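# Put the mat flat inside the standing pet tent

## Task

Get the mat lying flat on the floor inside the pet tent, with the tent standing up and its floor corners resting on the tabletop at the end. Dropping the mat into place is allowed. Anything that stays put only because the robot holds it does not count. Finish by opening the grippers and moving the arms away.

## Robot and tools

Robot: two arms, left_arm and right_arm, each ending in a parallel gripper. A wrist camera rides on each arm (cam_left_wrist, cam_right_wrist), and a fixed overhead view is cam_high. All images are 896x504.

World frame: the origin sits on the tabletop midway between the arms. +z is up, +x reaches out over the table, and left_arm is on the +y side. The arm names are not image sides. Result lines give each gripper's end_effector_position (metres) and end_effector_quat_wxyz in this frame. The printed position can be somewhat wrong, more so when the arm is stretched out.

Gripper axes: the fingers point along the gripper's +z, and they close and open along its y. The reported point lies between the pads, about 1 cm short of the tips.

Row layout, shared by execute_actions and move: one flat list of 14 numbers covering both arms, even if one arm stays still. The first 7 are left_arm: dx, dy, dz, rx, ry, rz, opening. The last 7 are right_arm in that same order. Every value is in [-1, 1].
- dx, dy, dz are an offset (not a pose) in the gripper's own axes. 1.0 = 0.6 m.
- rx, ry, rz are one rotation vector, also an offset in the gripper's axes. 1.0 = 180 degrees.
- opening is absolute, not an offset: +1 fully open (0.093 m), -1 closed.

execute_actions(actions): a list of actions run one after another. Each action is a table of at most 15 rows; one row covers one 1/30 s step, and if the table is short its final row repeats until 15 steps are done. Every row's offset is taken from the gripper pose measured when that action began, not from the row before. For a call's first action, that start is the pose in the most recent result of this scene. An empty list just returns state and images.

move(target, speed, blocking): target is one 14-number row; its offsets count from the pose in the latest result that showed one. Each gripper follows a straight line to its goal and both finish together, taking 0.5 to 10 s; longer paths are cut off at 10 s. Rotation takes the short way. speed is in m/s, 0.002 to 0.5, default 0.25; turning is capped at twice that in rad/s. The opening is sent when the move begins. Paths do not avoid obstacles or the other arm, grippers can lag, drift, or overshoot speed (especially with a nearly straight arm). Faster contact hits harder, and aiming further past a contact presses harder. The result adds a "move:" line with the ending (done, off_target, moving, held, fault), any limits (paced = the sent pose was clipped; held = a check blocked some steps, after which the arm may jump fast), and each gripper's distance to its goal. If only one arm is named, the other finished fine. With blocking=false the call returns after 0.5 s; further moves or actions are refused until a result shows the move ended, so use wait(0) or stop.

wait(seconds): 0 to 10; the arms keep their last command; returns early if a running move finishes.

stop(): brakes a running move (needs stopping distance; fingers keep moving).

zoom_image(camera, region): region [x0, y0, x1, y1] in pixels of that camera's latest image, origin top-left, at most 504x504.

finished_scene(scene): pass the current scene number to end it for good; the reply reports success and may start another scene with its own task. Answering without any tool call ends everything.

Controller behaviour: each step the commanded pose is limited to within 70 mm and 16 degrees of the measured pose, and position wins over orientation. After an action the arm travels only up to that clipped pose, so large moves need more actions. Joint friction can leave the gripper up to about 31 mm off, and tiny commands may do nothing. Elbows never quite straighten. "Hand target" lines show what the controller is currently driving toward. "pose unreachable" means the clearance check altered or refused a command for the named arm. To hold an arm still, send the offset back to its desired pose in the first call of a reply, then zeros, always with the right opening.

Grip readings: grip_measured is the finger motor's position, +1 open, -1 closed. Pads meet near -0.94; each mm of object width adds about 0.0208; each gripper has its own fixed bias up to about 0.02. Pads stop at an object while the motor keeps going toward the command, so touch barely shows. Commanding further below the object's width reading grips harder, up to about 50 to 62 N per pad (less for parts under about 5 mm). Keep resending the closing value to keep holding. The last entry of each arm's Joint positions is opening in metres, floored at zero.

Joint torques are raw drive outputs with per-arm offset, scale and noise; friction can mimic or hide loads. Holding loads heats motors: MOTOR HOT from 75 °C, a 10 s stop at 90 °C, and at 100 °C the arm goes limp and falls. These appear as OVER-TEMPERATURE FAULT lines.

Cameras: calibration lists K, distortion D, and T_world_to_cam per camera; actual values may differ slightly, and changed ones are reprinted in results.

Avoid: knocking rigid things off the table (fails the task; cloth does not count), arms colliding or pushing on each other, drops, slams and hard shoves. Loose objects may occasionally get nudged by outside pushes. Quicker, smoother, lower-effort runs are better.

Each tool is called after "Emit:" as name([rows], argument=value, ...), one row to a line, values as JSON.

## Session

Emit:
execute_actions(actions=[])

Scene clock: 0.00 s.
left_arm: end_effector_position=(+0.4183, +0.2198, +0.4088) grip_measured=+0.990 end_effector_quat_wxyz=(+0.713, +0.034, +0.699, -0.036) | right_arm: end_effector_position=(+0.3384, -0.3202, +0.4132) grip_measured=+0.984 end_effector_quat_wxyz=(+0.718, +0.002, +0.696, +0.009)
Joint positions: left_arm=[-0.014  1.053  1.058  0.015  0.013 -0.002  0.093] | right_arm=[-0.01   1.043  1.058  0.016  0.015  0.015  0.092]
Joint velocities: left_arm=[-0.027 -0.017  0.002 -0.022  0.037  0.037 -0.001] | right_arm=[ 0.007 -0.007 -0.017 -0.007 -0.037  0.007  0.001]
Joint torques (N m, as the arm reports them, + toward a larger angle): no reading
Motor temperatures (°C, as the motors report them): left_arm=[27 29 35 34 27 29] | right_arm=[28 42 36 35 27 27]
Hand target (left_arm): +0.418, +0.220, +0.409; +0.713, +0.034, +0.699, -0.036
Hand target (right_arm): +0.338, -0.320, +0.413; +0.718, +0.002, +0.696, +0.009

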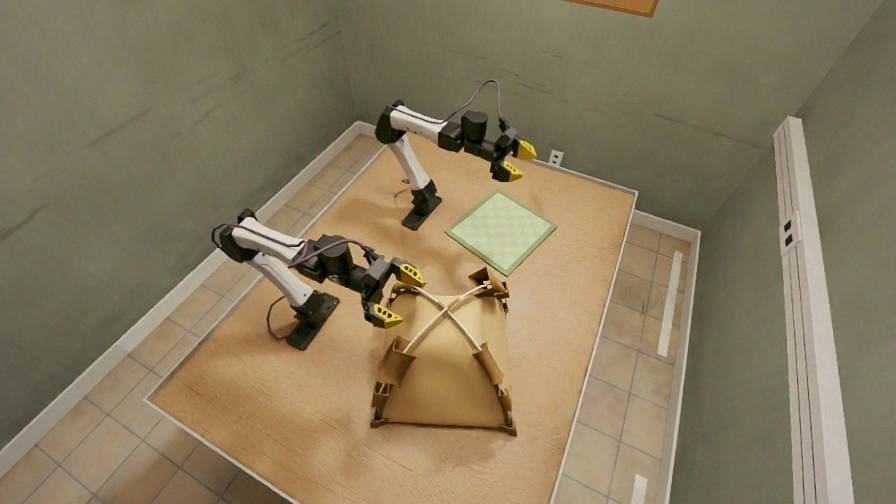

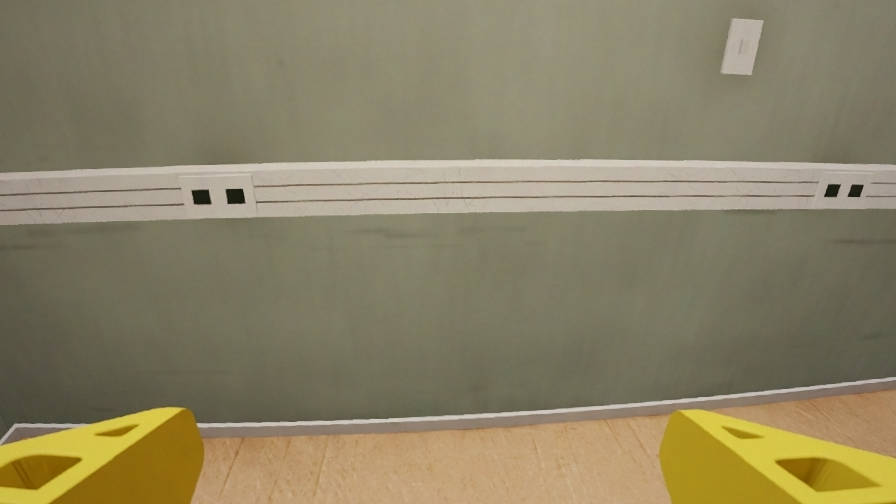

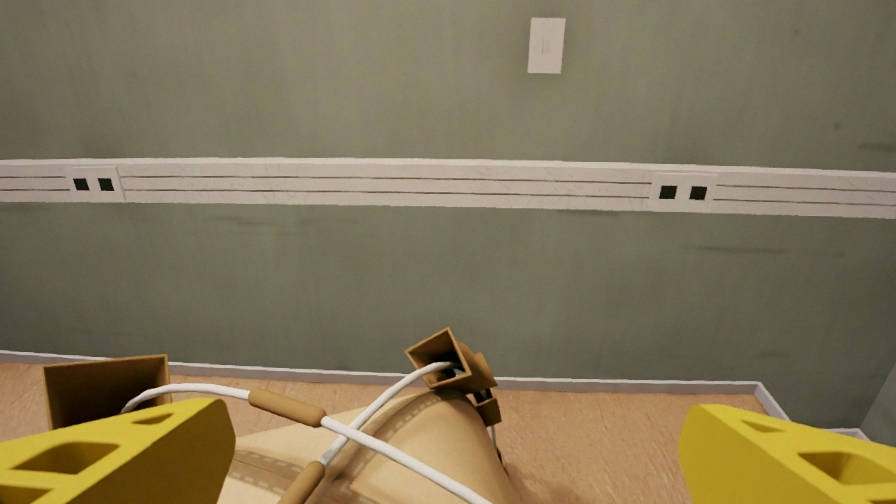

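Emit:
zoom_image(camera="cam_high", region=[350, 250, 550, 450])

Emit:
zoom_image(camera="cam_high", region=[420, 160, 660, 300])

Region (350, 250, 550, 450) of cam_high's 896x504 image, scaled by 2.520, with more detail than that image has.

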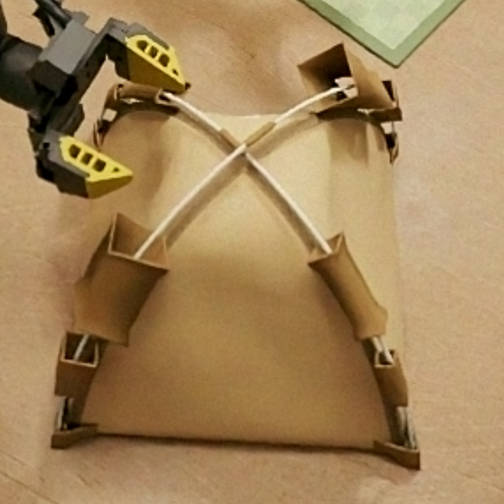

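Region (420, 160, 660, 300) of cam_high's 896x504 image, scaled by 2.100, with more detail than that image has; it fills the top 294 rows of this view, and the rest is white.

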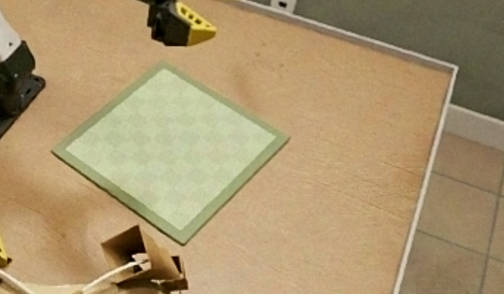

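Emit:
move(target=[0.589,0.11,-0.438,-0.027,0.45,-0.021,1, 0.068,0.167,-0.077,0.111,0.256,0.038,1], speed=0.3)

Scene clock: 32.97 s.
left_arm: end_effector_position=(+0.1706, +0.3099, +0.0584) grip_measured=+0.990 end_effector_quat_wxyz=(+0.101, -0.006, +0.995, +0.002) | right_arm: end_effector_position=(+0.2949, -0.2244, +0.3742) grip_measured=+0.984 end_effector_quat_wxyz=(+0.393, +0.167, +0.902, -0.064)
Joint positions: left_arm=[ 0.604  0.838  0.544 -1.1    0.098  0.513  0.093] | right_arm=[ 0.558  1.632  2.157 -1.531  0.628  0.769  0.092]
Joint velocities: left_arm=[ 0.007  0.002 -0.007  0.022  0.007 -0.022 -0.   ] | right_arm=[-0.032 -0.002  0.007  0.007 -0.022 -0.022 -0.001]
Joint torques (N m, as the arm reports them, + toward a larger angle): left_arm=[0.29 0.88 5.05 0.8  0.   0.08] | right_arm=[ 0.58 -5.95  7.12  1.12  0.18  0.14]
Motor temperatures (°C, as the motors report them): left_arm=[27 29 40 40 27 29] | right_arm=[28 41 41 40 27 27]
Hand target (left_arm): +0.167, +0.311, +0.052; +0.090, -0.007, +0.996, +0.002
Hand target (right_arm): +0.294, -0.220, +0.369; +0.381, +0.161, +0.908, -0.066
Off the commanded pose (left_arm): 0.008 m, 2 deg.
Off the commanded pose (right_arm): 0.005 m, 2 deg.
joint sent to its limit (right arm) — the command would take joint 4 (wrist pitch) past its lower limit, so that joint was sent only as far as its limit.
move: done
camera_calibration (this result's frames):
cam_left_wrist: T_world_to_cam=[[0.0186147, -0.999773, 0.0103988, 0.302125], [-0.970985, -0.0155966, 0.238632, 0.193523], [-0.238416, -0.0145391, -0.971054, 0.182859], [0, 0, 0, 1]] pos_world=[0.22588, 0.307734, 0.128244]
cam_right_wrist: T_world_to_cam=[[-0.347464, -0.93729, -0.0274892, -0.0955123], [-0.862823, 0.331062, -0.382015, 0.512841], [0.367159, -0.109018, -0.923747, 0.298816], [0, 0, 0, 1]] pos_world=[0.299591, -0.226729, 0.469318]

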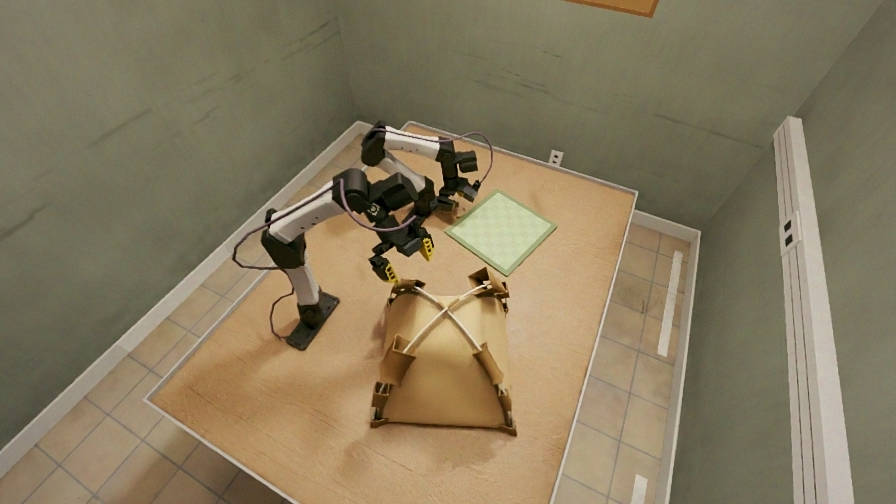

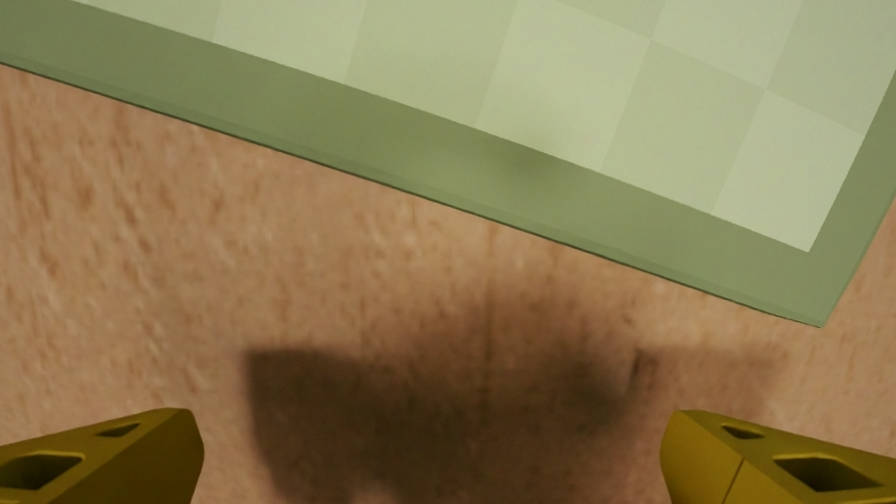

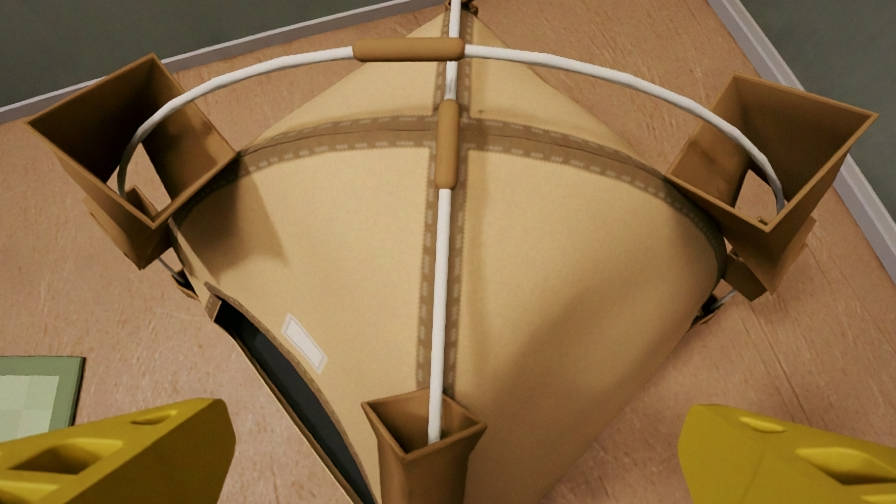

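Emit:
move(target=[0.018,0,0.086,0,0,0,1, 0,0.012,0.13,0,0,0,0.6], speed=0.08)

Scene clock: 36.40 s.
left_arm: end_effector_position=(+0.1683, +0.3087, +0.0139) grip_measured=+0.990 end_effector_quat_wxyz=(+0.101, -0.004, +0.995, +0.002) | right_arm: end_effector_position=(+0.3518, -0.2338, +0.3248) grip_measured=+0.601 end_effector_quat_wxyz=(+0.399, +0.169, +0.899, -0.065)
Joint positions: left_arm=[ 0.606  0.863  0.373 -0.904  0.098  0.517  0.093] | right_arm=[ 0.432  1.627  1.883 -1.179  0.566  0.641  0.074]
Joint velocities: left_arm=[-0.007  0.007  0.007 -0.081 -0.11  -0.022  0.   ] | right_arm=[ 0.012 -0.002 -0.002  0.022 -0.022 -0.081 -0.001]
Joint torques (N m, as the arm reports them, + toward a larger angle): left_arm=[0.3  1.34 4.36 1.12 0.11 0.07] | right_arm=[ -1.04 -10.2    5.33   1.49   0.15   0.  ]
Motor temperatures (°C, as the motors report them): left_arm=[27 29 39 39 27 29] | right_arm=[28 41 41 40 27 27]
Hand target (left_arm): +0.169, +0.310, +0.006; +0.100, -0.006, +0.995, +0.002
Hand target (right_arm): +0.350, -0.237, +0.320; +0.393, +0.166, +0.902, -0.066
Off the commanded pose (left_arm): 0.009 m, 0 deg.
Off the commanded pose (right_arm): 0.005 m, 1 deg.
move: done
camera_calibration (this result's frames):
cam_left_wrist: T_world_to_cam=[[0.0163382, -0.999815, 0.0101493, 0.30183], [-0.970981, -0.0134431, 0.23878, 0.201209], [-0.238599, -0.013756, -0.971021, 0.138863], [0, 0, 0, 1]] pos_world=[0.223571, 0.306389, 0.0837305]
cam_right_wrist: T_world_to_cam=[[-0.351441, -0.935745, -0.029522, -0.0835151], [-0.855924, 0.333919, -0.394833, 0.548591], [0.379321, -0.113492, -0.918279, 0.224135], [0, 0, 0, 1]] pos_world=[0.355183, -0.235896, 0.419954]

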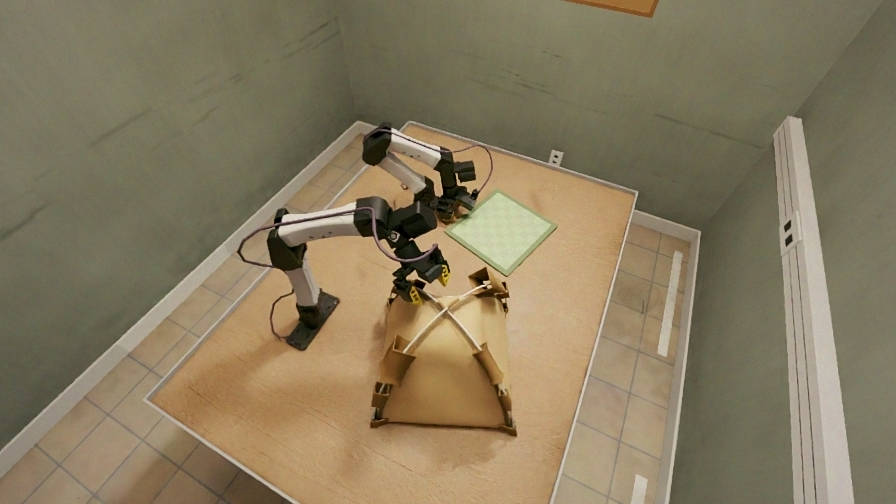

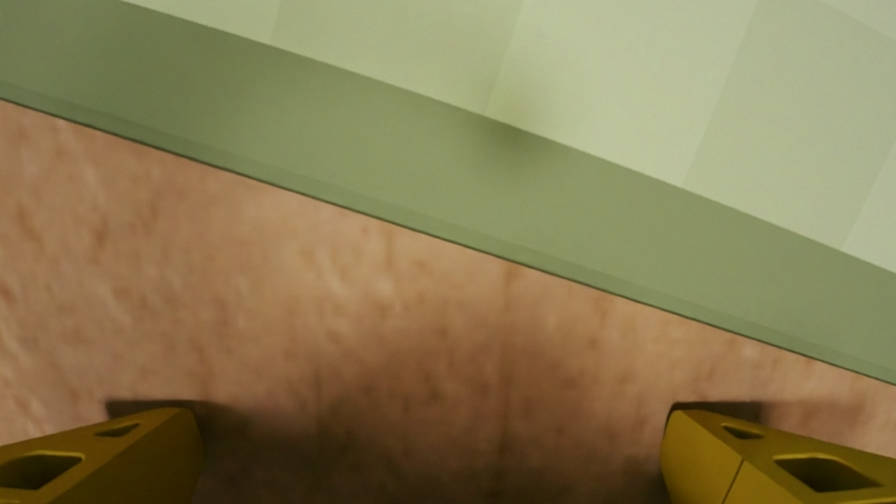

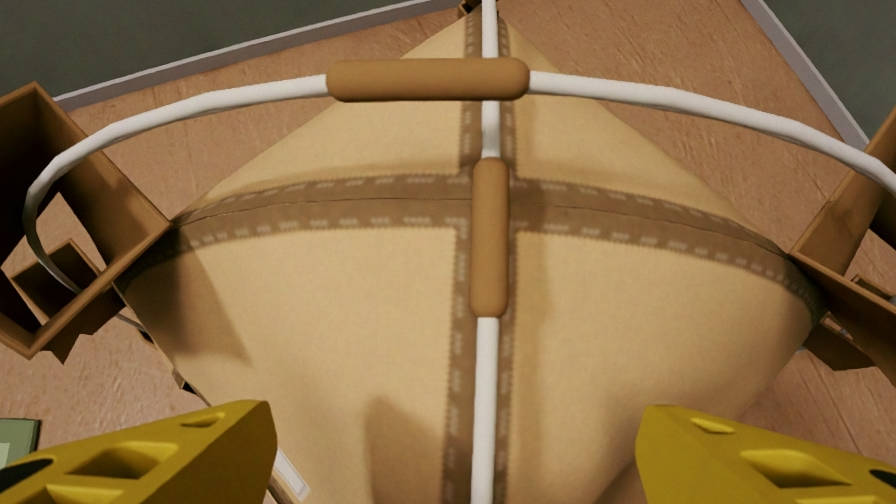

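Emit:
move(target=[-0.21,0,0.052,0,0,0,1, 0.024,-0.017,0.023,0,0,0,0.2], speed=0.1)

Scene clock: 39.73 s.
left_arm: end_effector_position=(+0.2444, +0.3043, +0.0115) grip_measured=+0.990 end_effector_quat_wxyz=(+0.016, -0.013, +1.000, -0.004) | right_arm: end_effector_position=(+0.3506, -0.2400, +0.3103) grip_measured=+0.201 end_effector_quat_wxyz=(+0.405, +0.170, +0.896, -0.064)
Joint positions: left_arm=[ 0.329  1.412  0.675 -0.804  0.015  0.231  0.093] | right_arm=[ 0.418  1.571  1.749 -1.081  0.564  0.626  0.055]
Joint velocities: left_arm=[-0.007  0.012 -0.017 -0.022 -0.051 -0.037  0.001] | right_arm=[-0.012  0.002 -0.007  0.037 -0.037 -0.022 -0.001]
Joint torques (N m, as the arm reports them, + toward a larger angle): left_arm=[-1.18 -2.08  7.    1.97  0.43  0.05] | right_arm=[-1.14 -9.77  5.51  1.54  0.12 -0.01]
Motor temperatures (°C, as the motors report them): left_arm=[27 29 39 38 27 29] | right_arm=[28 42 40 39 27 27]
Hand target (left_arm): +0.292, +0.307, +0.016; +0.099, -0.003, +0.995, -0.002
Hand target (right_arm): +0.349, -0.243, +0.305; +0.399, +0.169, +0.899, -0.066
Off the commanded pose (left_arm): 0.054 m, 10 deg.
Off the commanded pose (right_arm): 0.007 m, 1 deg.
move: off_target (left_arm)
camera_calibration (this result's frames):
cam_left_wrist: T_world_to_cam=[[0.0356488, -0.999171, 0.0196515, 0.291244], [-0.916283, -0.024829, 0.399762, 0.263871], [-0.398943, -0.0322574, -0.916408, 0.198871], [0, 0, 0, 1]] pos_world=[0.310736, 0.303969, 0.0710376]
cam_right_wrist: T_world_to_cam=[[-0.353359, -0.934825, -0.0352106, -0.0875285], [-0.849408, 0.336388, -0.406632, 0.5459], [0.391974, -0.113779, -0.912913, 0.204375], [0, 0, 0, 1]] pos_world=[0.352653, -0.242204, 0.405475]

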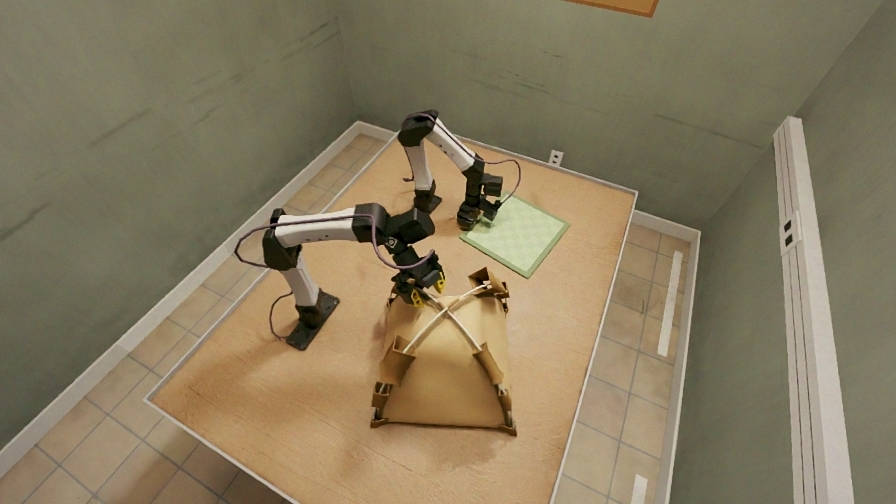

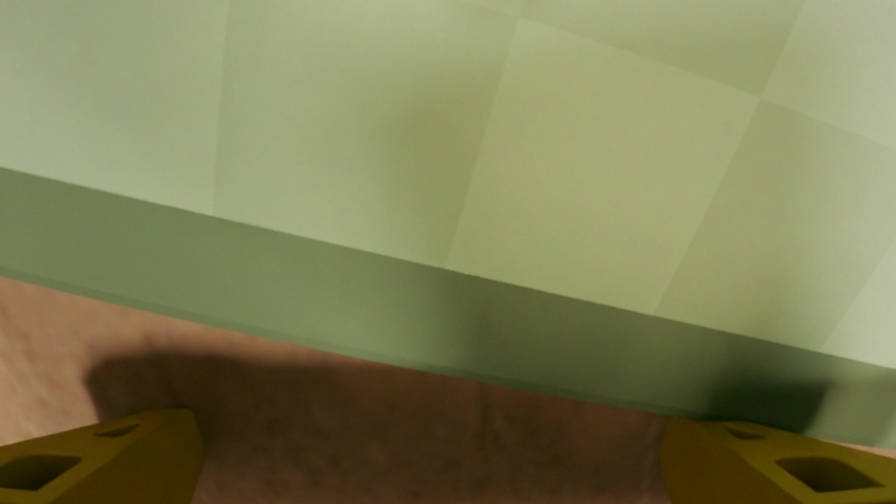

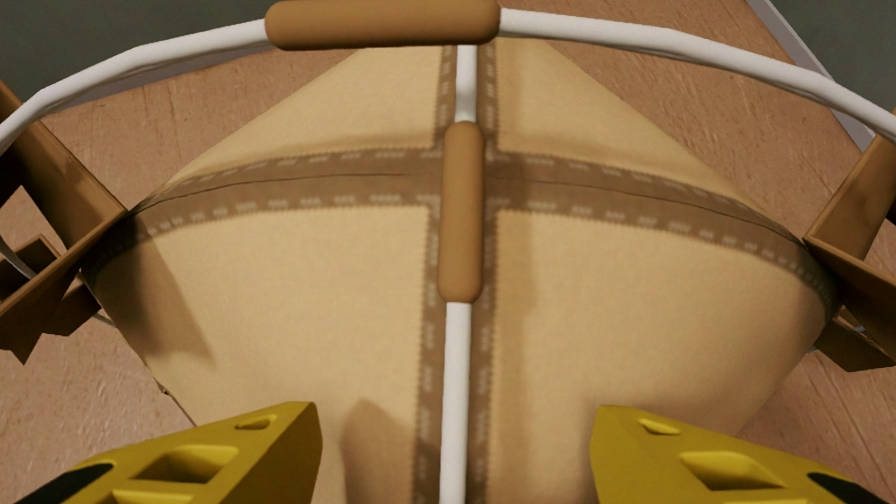

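Emit:
move(target=[-0.258,-0.007,-0.002,0,0.02,0,1, 0,0,0,0,0,0,-1], speed=0.12)

Scene clock: 42.17 s.
left_arm: end_effector_position=(+0.3933, +0.3053, +0.0125) grip_measured=+0.990 end_effector_quat_wxyz=(-0.017, -0.013, +1.000, -0.004) | right_arm: end_effector_position=(+0.3509, -0.2398, +0.3108) grip_measured=-1.000 end_effector_quat_wxyz=(+0.406, +0.171, +0.895, -0.063)
Joint positions: left_arm=[ 0.218  2.001  1.358 -0.964  0.003  0.122  0.093] | right_arm=[ 0.418  1.57   1.749 -1.078  0.564  0.628  0.   ]
Joint velocities: left_arm=[ 0.012 -0.007 -0.002  0.007  0.066  0.007 -0.001] | right_arm=[ 0.012 -0.002  0.017  0.022 -0.022 -0.037  0.   ]
Joint torques (N m, as the arm reports them, + toward a larger angle): left_arm=[-0.74 -9.77  6.98  0.21  0.05 -0.05] | right_arm=[-0.24 -8.71  7.49  1.5   0.23  0.04]
Motor temperatures (°C, as the motors report them): left_arm=[27 29 40 38 27 29] | right_arm=[28 42 41 39 27 27]
Hand target (left_arm): +0.399, +0.303, +0.013; -0.016, -0.013, +1.000, -0.005
Hand target (right_arm): +0.351, -0.240, +0.310; +0.405, +0.170, +0.896, -0.064
Off the commanded pose (left_arm): 0.008 m, 0 deg.
Off the commanded pose (right_arm): 0.001 m, 0 deg.
move: done
camera_calibration (this result's frames):
cam_left_wrist: T_world_to_cam=[[0.0354083, -0.999202, 0.0184959, 0.286985], [-0.887745, -0.0229481, 0.459764, 0.387426], [-0.458973, -0.0326991, -0.887849, 0.282623], [0, 0, 0, 1]] pos_world=[0.46349, 0.304888, 0.0674941]
cam_right_wrist: T_world_to_cam=[[-0.354421, -0.934279, -0.0388531, -0.0856016], [-0.847666, 0.338551, -0.408468, 0.546813], [0.394777, -0.111835, -0.911945, 0.203897], [0, 0, 0, 1]] pos_world=[0.352682, -0.242297, 0.405973]

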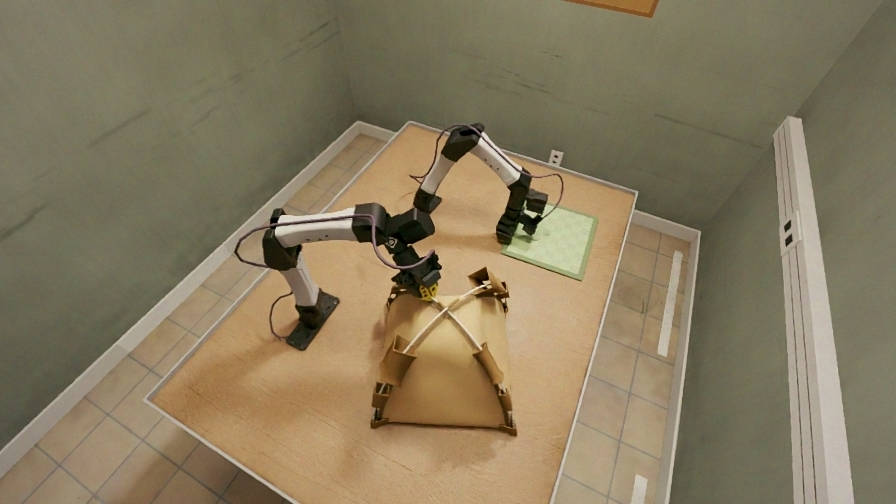

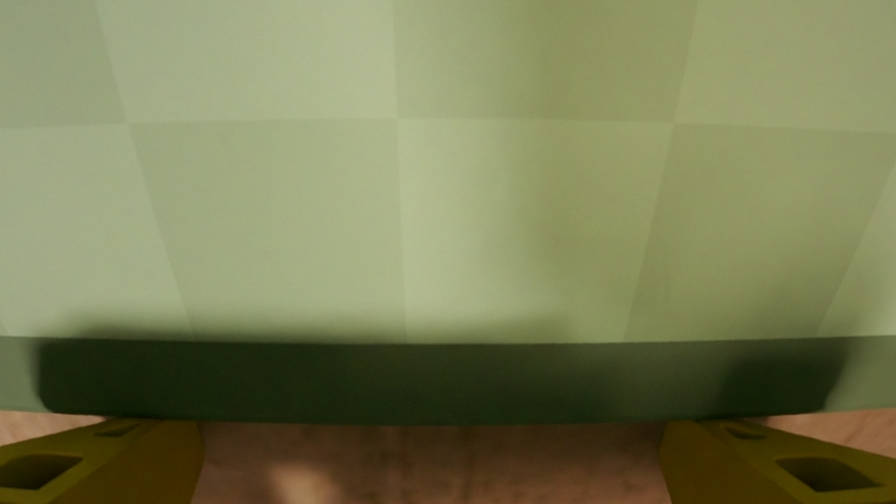

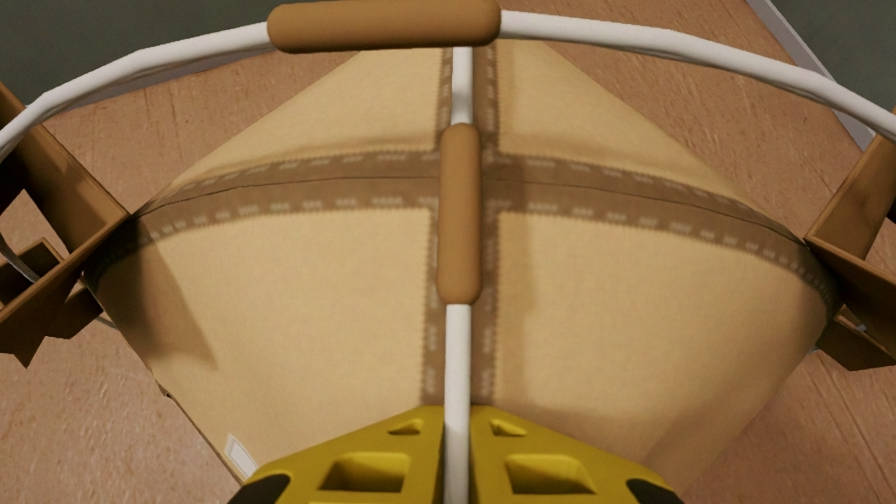

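Emit:
move(target=[-0.14,-0.004,-0.012,0,0,0,1, -0.121,-0.061,0.1145,0,0,0,-1], speed=0.06)

Scene clock: 45.10 s.
left_arm: end_effector_position=(+0.4729, +0.3076, +0.0141) grip_measured=+0.990 end_effector_quat_wxyz=(-0.018, -0.013, +1.000, -0.004) | right_arm: end_effector_position=(+0.4249, -0.3068, +0.3172) grip_measured=-1.000 end_effector_quat_wxyz=(+0.404, +0.170, +0.896, -0.067)
Joint positions: left_arm=[ 0.197  2.298  1.84  -1.151  0.003  0.099  0.093] | right_arm=[ 0.15   1.756  1.965 -1.011  0.39   0.399  0.   ]
Joint velocities: left_arm=[ 0.002 -0.017  0.002  0.037  0.007  0.007  0.   ] | right_arm=[-0.017 -0.007 -0.002 -0.037 -0.051 -0.037  0.   ]
Joint torques (N m, as the arm reports them, + toward a larger angle): left_arm=[ -0.79 -12.99   7.43   0.2    0.03  -0.04] | right_arm=[-1.15 -9.33  8.88  1.83  0.1   0.01]
Motor temperatures (°C, as the motors report them): left_arm=[27 30 40 37 27 29] | right_arm=[28 43 41 39 27 27]
Hand target (left_arm): +0.477, +0.305, +0.015; -0.017, -0.013, +1.000, -0.004
Hand target (right_arm): +0.432, -0.309, +0.317; +0.407, +0.170, +0.895, -0.067
Off the commanded pose (left_arm): 0.006 m, 0 deg.
Off the commanded pose (right_arm): 0.007 m, 1 deg.
move: done
camera_calibration (this result's frames):
cam_left_wrist: T_world_to_cam=[[0.0365741, -0.999171, 0.0178623, 0.28586], [-0.886763, -0.0242076, 0.461589, 0.4573], [-0.460774, -0.0327218, -0.886914, 0.321476], [0, 0, 0, 1]] pos_world=[0.54319, 0.307212, 0.0689305]
cam_right_wrist: T_world_to_cam=[[-0.355882, -0.934058, -0.0297208, -0.123926], [-0.850266, 0.336826, -0.40447, 0.634074], [0.38781, -0.118673, -0.914068, 0.174595], [0, 0, 0, 1]] pos_world=[0.427319, -0.308607, 0.412373]

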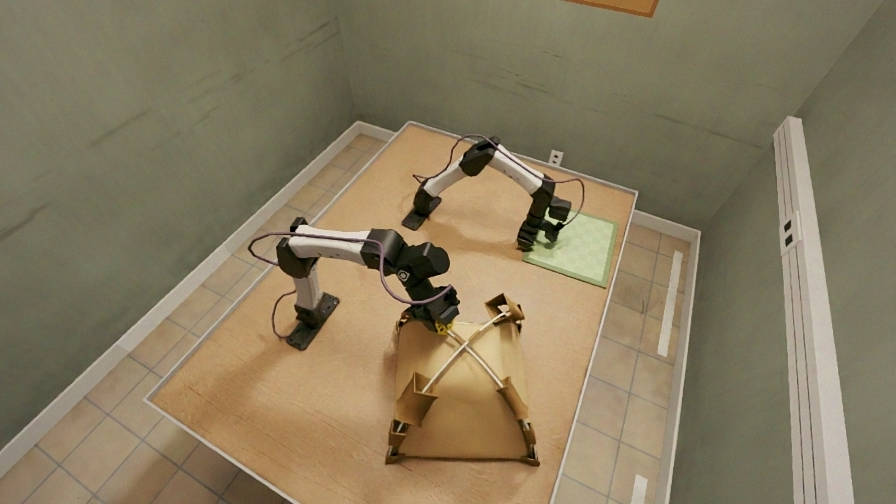

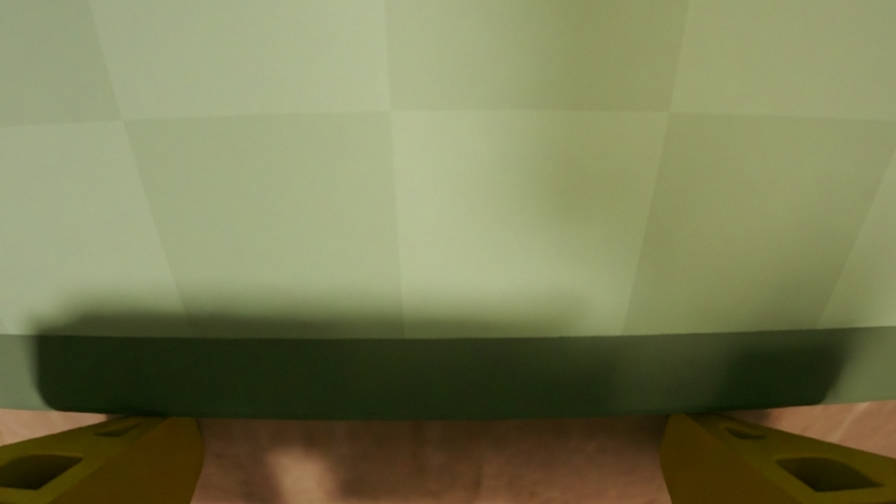

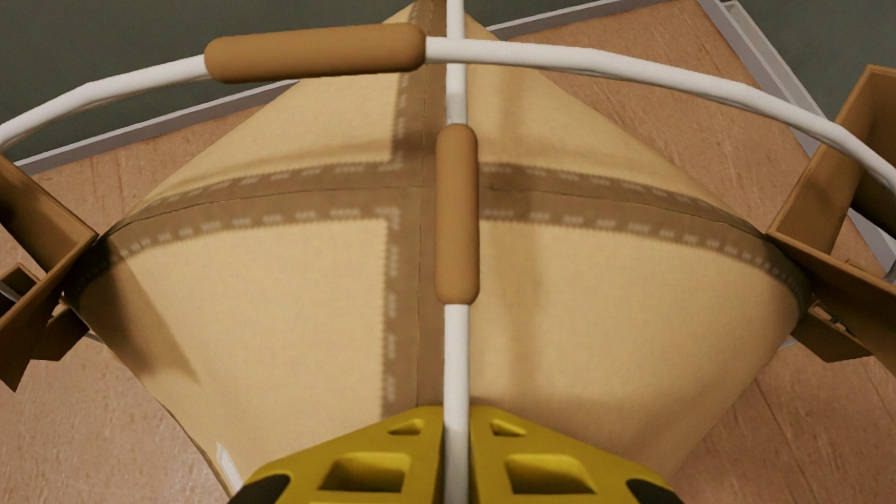

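Emit:
move(target=[-0.047,0.081,-0.104,-0.127,-0.1265,0.497,1, -0.023,-0.086,0.023,0.042,0,0.037,-1], speed=0.35)

Scene clock: 51.73 s.
left_arm: end_effector_position=(+0.5059, +0.3576, +0.0751) grip_measured=+0.990 end_effector_quat_wxyz=(+0.157, +0.689, +0.689, +0.163) | right_arm: end_effector_position=(+0.4231, -0.3545, +0.3179) grip_measured=-1.000 end_effector_quat_wxyz=(+0.397, +0.235, +0.882, -0.095)
Joint positions: left_arm=[ 0.329  1.98   1.489 -0.634  0.104  1.805  0.093] | right_arm=[ 0.058  1.771  1.991 -1.041  0.425  0.442  0.   ]
Joint velocities: left_arm=[-0.007 -0.022 -0.012  0.007  0.051  0.081  0.001] | right_arm=[ 0.002  0.002 -0.007  0.022  0.051 -0.022  0.   ]
Joint torques (N m, as the arm reports them, + toward a larger angle): left_arm=[  0.2  -13.67   4.99   1.26   0.25   0.03] | right_arm=[-1.3  -9.57  8.94  1.6   0.32  0.17]
Motor temperatures (°C, as the motors report them): left_arm=[27 32 40 37 27 29] | right_arm=[28 43 42 39 27 27]
Hand target (left_arm): +0.503, +0.358, +0.078; +0.164, +0.690, +0.685, +0.165
Hand target (right_arm): +0.425, -0.362, +0.317; +0.396, +0.247, +0.878, -0.104
Off the commanded pose (left_arm): 0.004 m, 1 deg.
Off the commanded pose (right_arm): 0.008 m, 2 deg.
move: done
camera_calibration (this result's frames):
cam_left_wrist: T_world_to_cam=[[-0.902388, -0.00690967, -0.430869, 0.487497], [-0.193687, 0.899685, 0.391219, -0.216139], [0.384944, 0.436485, -0.813203, -0.208731], [0, 0, 0, 1]] pos_world=[0.478397, 0.288934, 0.124865]
cam_right_wrist: T_world_to_cam=[[-0.486196, -0.873317, -0.0304999, -0.0921438], [-0.793774, 0.45597, -0.402511, 0.666602], [0.365427, -0.171489, -0.914907, 0.161339], [0, 0, 0, 1]] pos_world=[0.425373, -0.356753, 0.413114]

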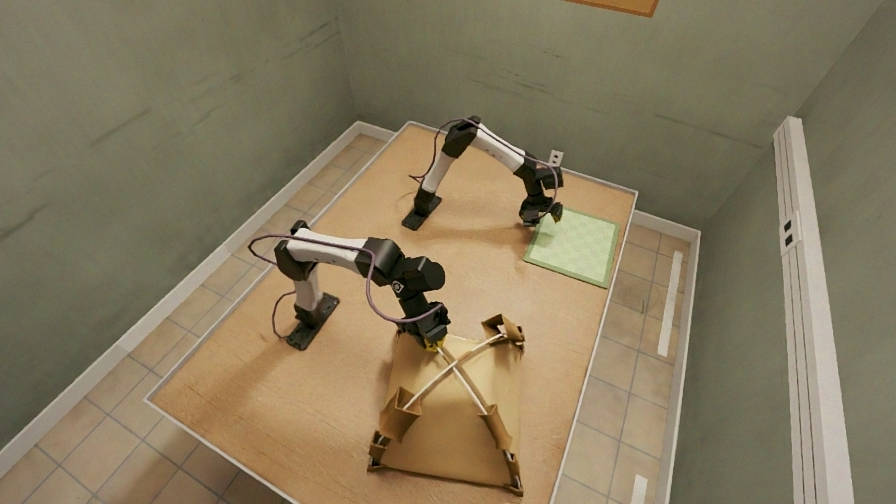

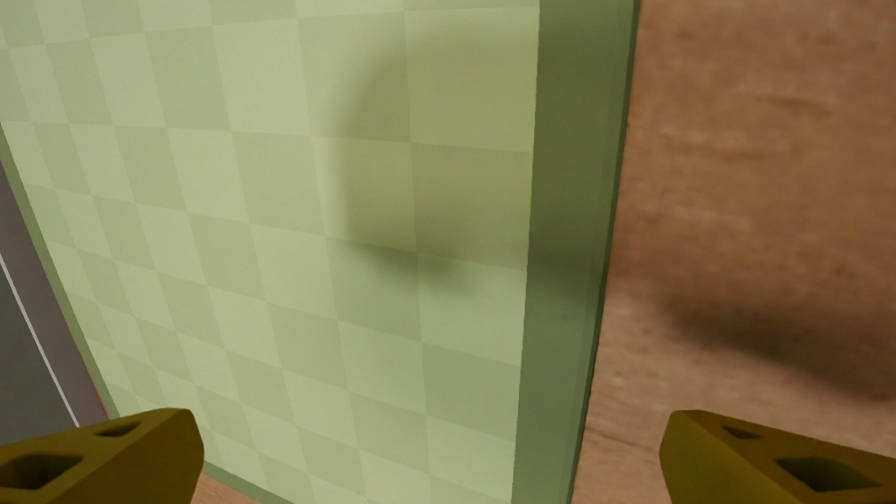

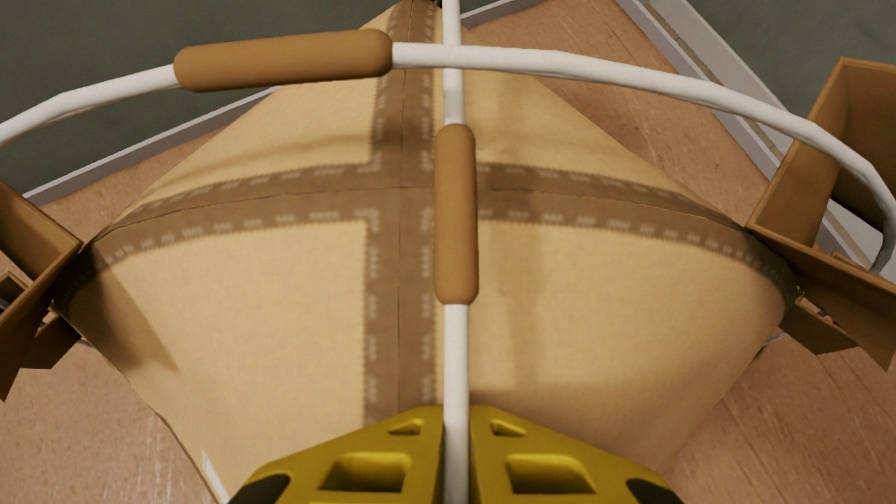

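Emit:
move(target=[0,-0.034,0.067,0,0,0,1, 0,0.015,0,0,0,0,0.8], speed=0.07)

Scene clock: 53.33 s.
left_arm: end_effector_position=(+0.5079, +0.3579, +0.0385) grip_measured=+0.990 end_effector_quat_wxyz=(+0.160, +0.689, +0.686, +0.169) | right_arm: end_effector_position=(+0.4240, -0.3504, +0.3251) grip_measured=+0.799 end_effector_quat_wxyz=(+0.406, +0.237, +0.878, -0.092)
Joint positions: left_arm=[ 0.329  2.023  1.393 -0.482  0.105  1.808  0.093] | right_arm=[ 0.07   1.771  2.009 -1.041  0.434  0.452  0.084]
Joint velocities: left_arm=[-0.002  0.007  0.002 -0.022 -0.051  0.037  0.001] | right_arm=[ 0.017  0.007 -0.007  0.037 -0.007  0.037 -0.   ]
Joint torques (N m, as the arm reports them, + toward a larger angle): left_arm=[ -0.05 -11.48   5.     1.25   0.13   0.  ] | right_arm=[ 0.61 -8.92  8.47  1.56  0.19  0.11]
Motor temperatures (°C, as the motors report them): left_arm=[27 32 40 37 27 29] | right_arm=[28 44 42 39 27 27]
Hand target (left_arm): +0.504, +0.358, +0.030; +0.157, +0.689, +0.689, +0.163
Hand target (right_arm): +0.427, -0.347, +0.318; +0.397, +0.235, +0.882, -0.095
Off the commanded pose (left_arm): 0.009 m, 1 deg.
Off the commanded pose (right_arm): 0.009 m, 1 deg.
move: done
camera_calibration (this result's frames):
cam_left_wrist: T_world_to_cam=[[-0.896985, -0.00282637, -0.442051, 0.469769], [-0.195948, 0.898916, 0.391859, -0.200323], [0.39626, 0.438111, -0.806869, -0.246006], [0, 0, 0, 1]] pos_world=[0.479605, 0.289179, 0.0876659]
cam_right_wrist: T_world_to_cam=[[-0.48628, -0.87276, -0.0426812, -0.0837126], [-0.784272, 0.457471, -0.419092, 0.67029], [0.385292, -0.170322, -0.90694, 0.157687], [0, 0, 0, 1]] pos_world=[0.424226, -0.352842, 0.420353]

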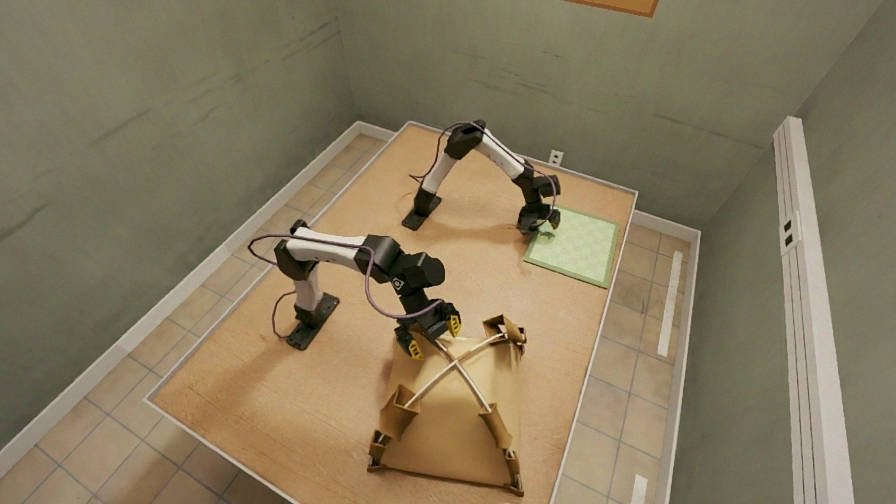

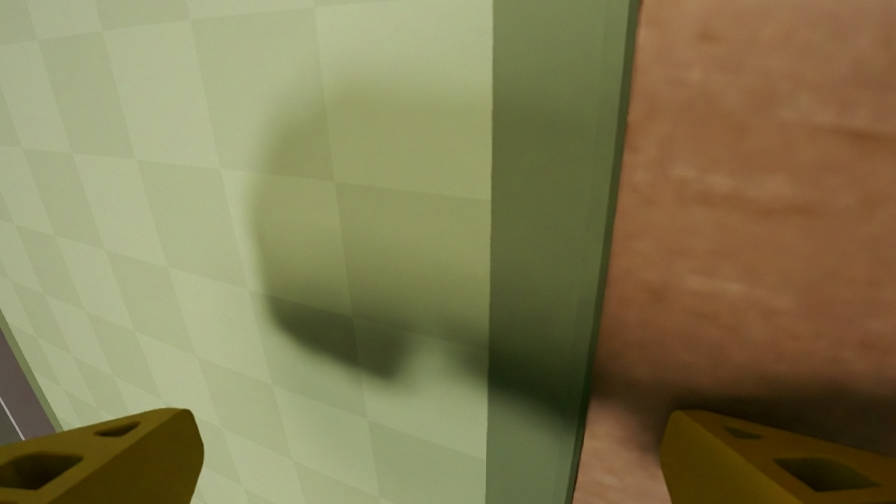

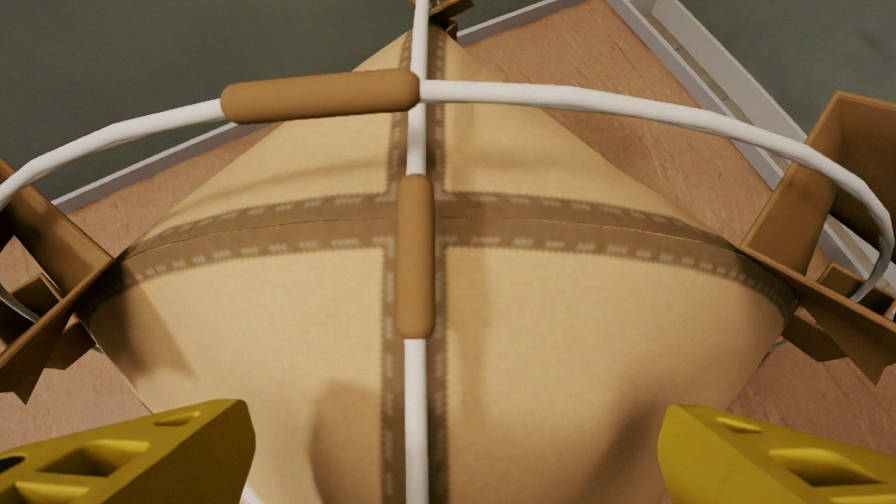

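Emit:
move(target=[0,0.061,0.038,0,0,0,1, 0,0.01,-0.12,0,-0.03,0,0.8], speed=0.07)

Scene clock: 55.40 s.
left_arm: end_effector_position=(+0.5389, +0.3604, +0.0353) grip_measured=+0.990 end_effector_quat_wxyz=(+0.153, +0.690, +0.690, +0.159) | right_arm: end_effector_position=(+0.3843, -0.3217, +0.3692) grip_measured=+0.799 end_effector_quat_wxyz=(+0.447, +0.232, +0.858, -0.100)
Joint positions: left_arm=[ 0.315  2.152  1.59  -0.572  0.096  1.793  0.093] | right_arm=[ 0.194  1.656  2.009 -1.107  0.562  0.507  0.084]
Joint velocities: left_arm=[-0.007  0.002 -0.017 -0.066 -0.066  0.037 -0.001] | right_arm=[ 0.017 -0.007 -0.002 -0.037  0.007 -0.037  0.   ]
Joint torques (N m, as the arm reports them, + toward a larger angle): left_arm=[ -1.03 -11.42   7.82   1.34   0.11  -0.05] | right_arm=[ 0.61 -9.93  8.48  1.51  0.22  0.1 ]
Motor temperatures (°C, as the motors report them): left_arm=[27 33 40 37 27 29] | right_arm=[28 44 42 39 27 27]
Hand target (left_arm): +0.550, +0.358, +0.034; +0.161, +0.689, +0.686, +0.168
Hand target (right_arm): +0.379, -0.320, +0.374; +0.447, +0.233, +0.858, -0.100
Off the commanded pose (left_arm): 0.012 m, 1 deg.
Off the commanded pose (right_arm): 0.007 m, 0 deg.
move: off_target (left_arm)
camera_calibration (this result's frames):
cam_left_wrist: T_world_to_cam=[[-0.907003, -0.00779726, -0.421052, 0.502536], [-0.189895, 0.899981, 0.392395, -0.198892], [0.375879, 0.435859, -0.817766, -0.249737], [0, 0, 0, 1]] pos_world=[0.511904, 0.291767, 0.0854108]
cam_right_wrist: T_world_to_cam=[[-0.483509, -0.874096, -0.0466466, -0.0761335], [-0.745399, 0.439087, -0.50158, 0.654167], [0.45891, -0.207748, -0.863853, 0.161614], [0, 0, 0, 1]] pos_world=[0.376638, -0.320209, 0.464176]

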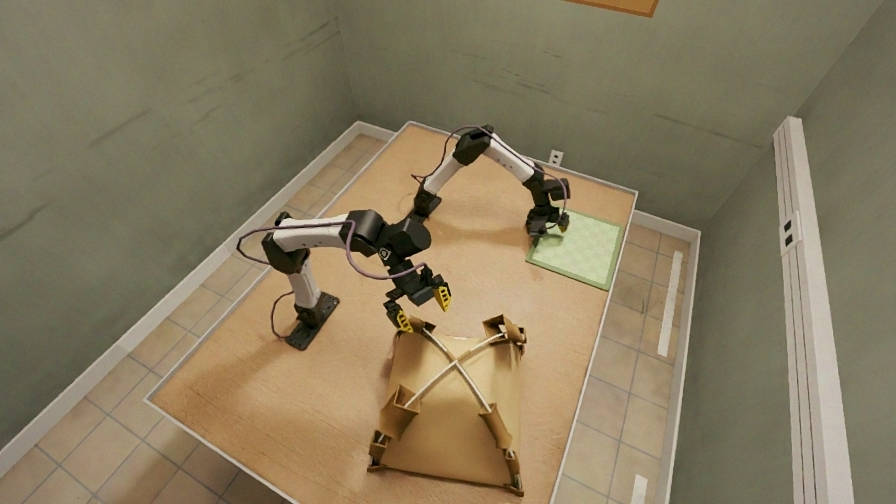

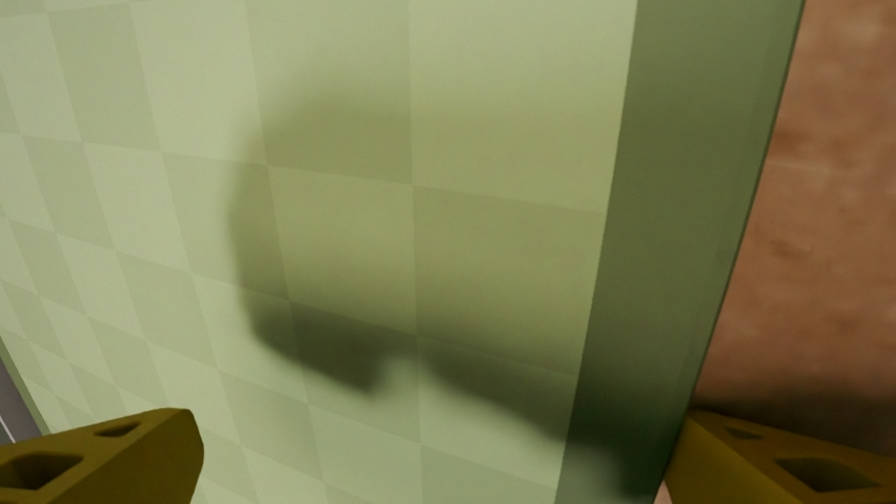

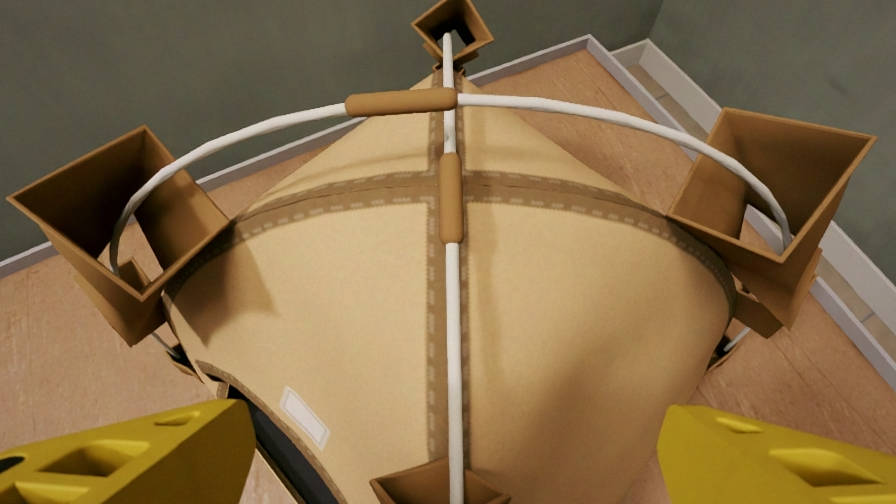

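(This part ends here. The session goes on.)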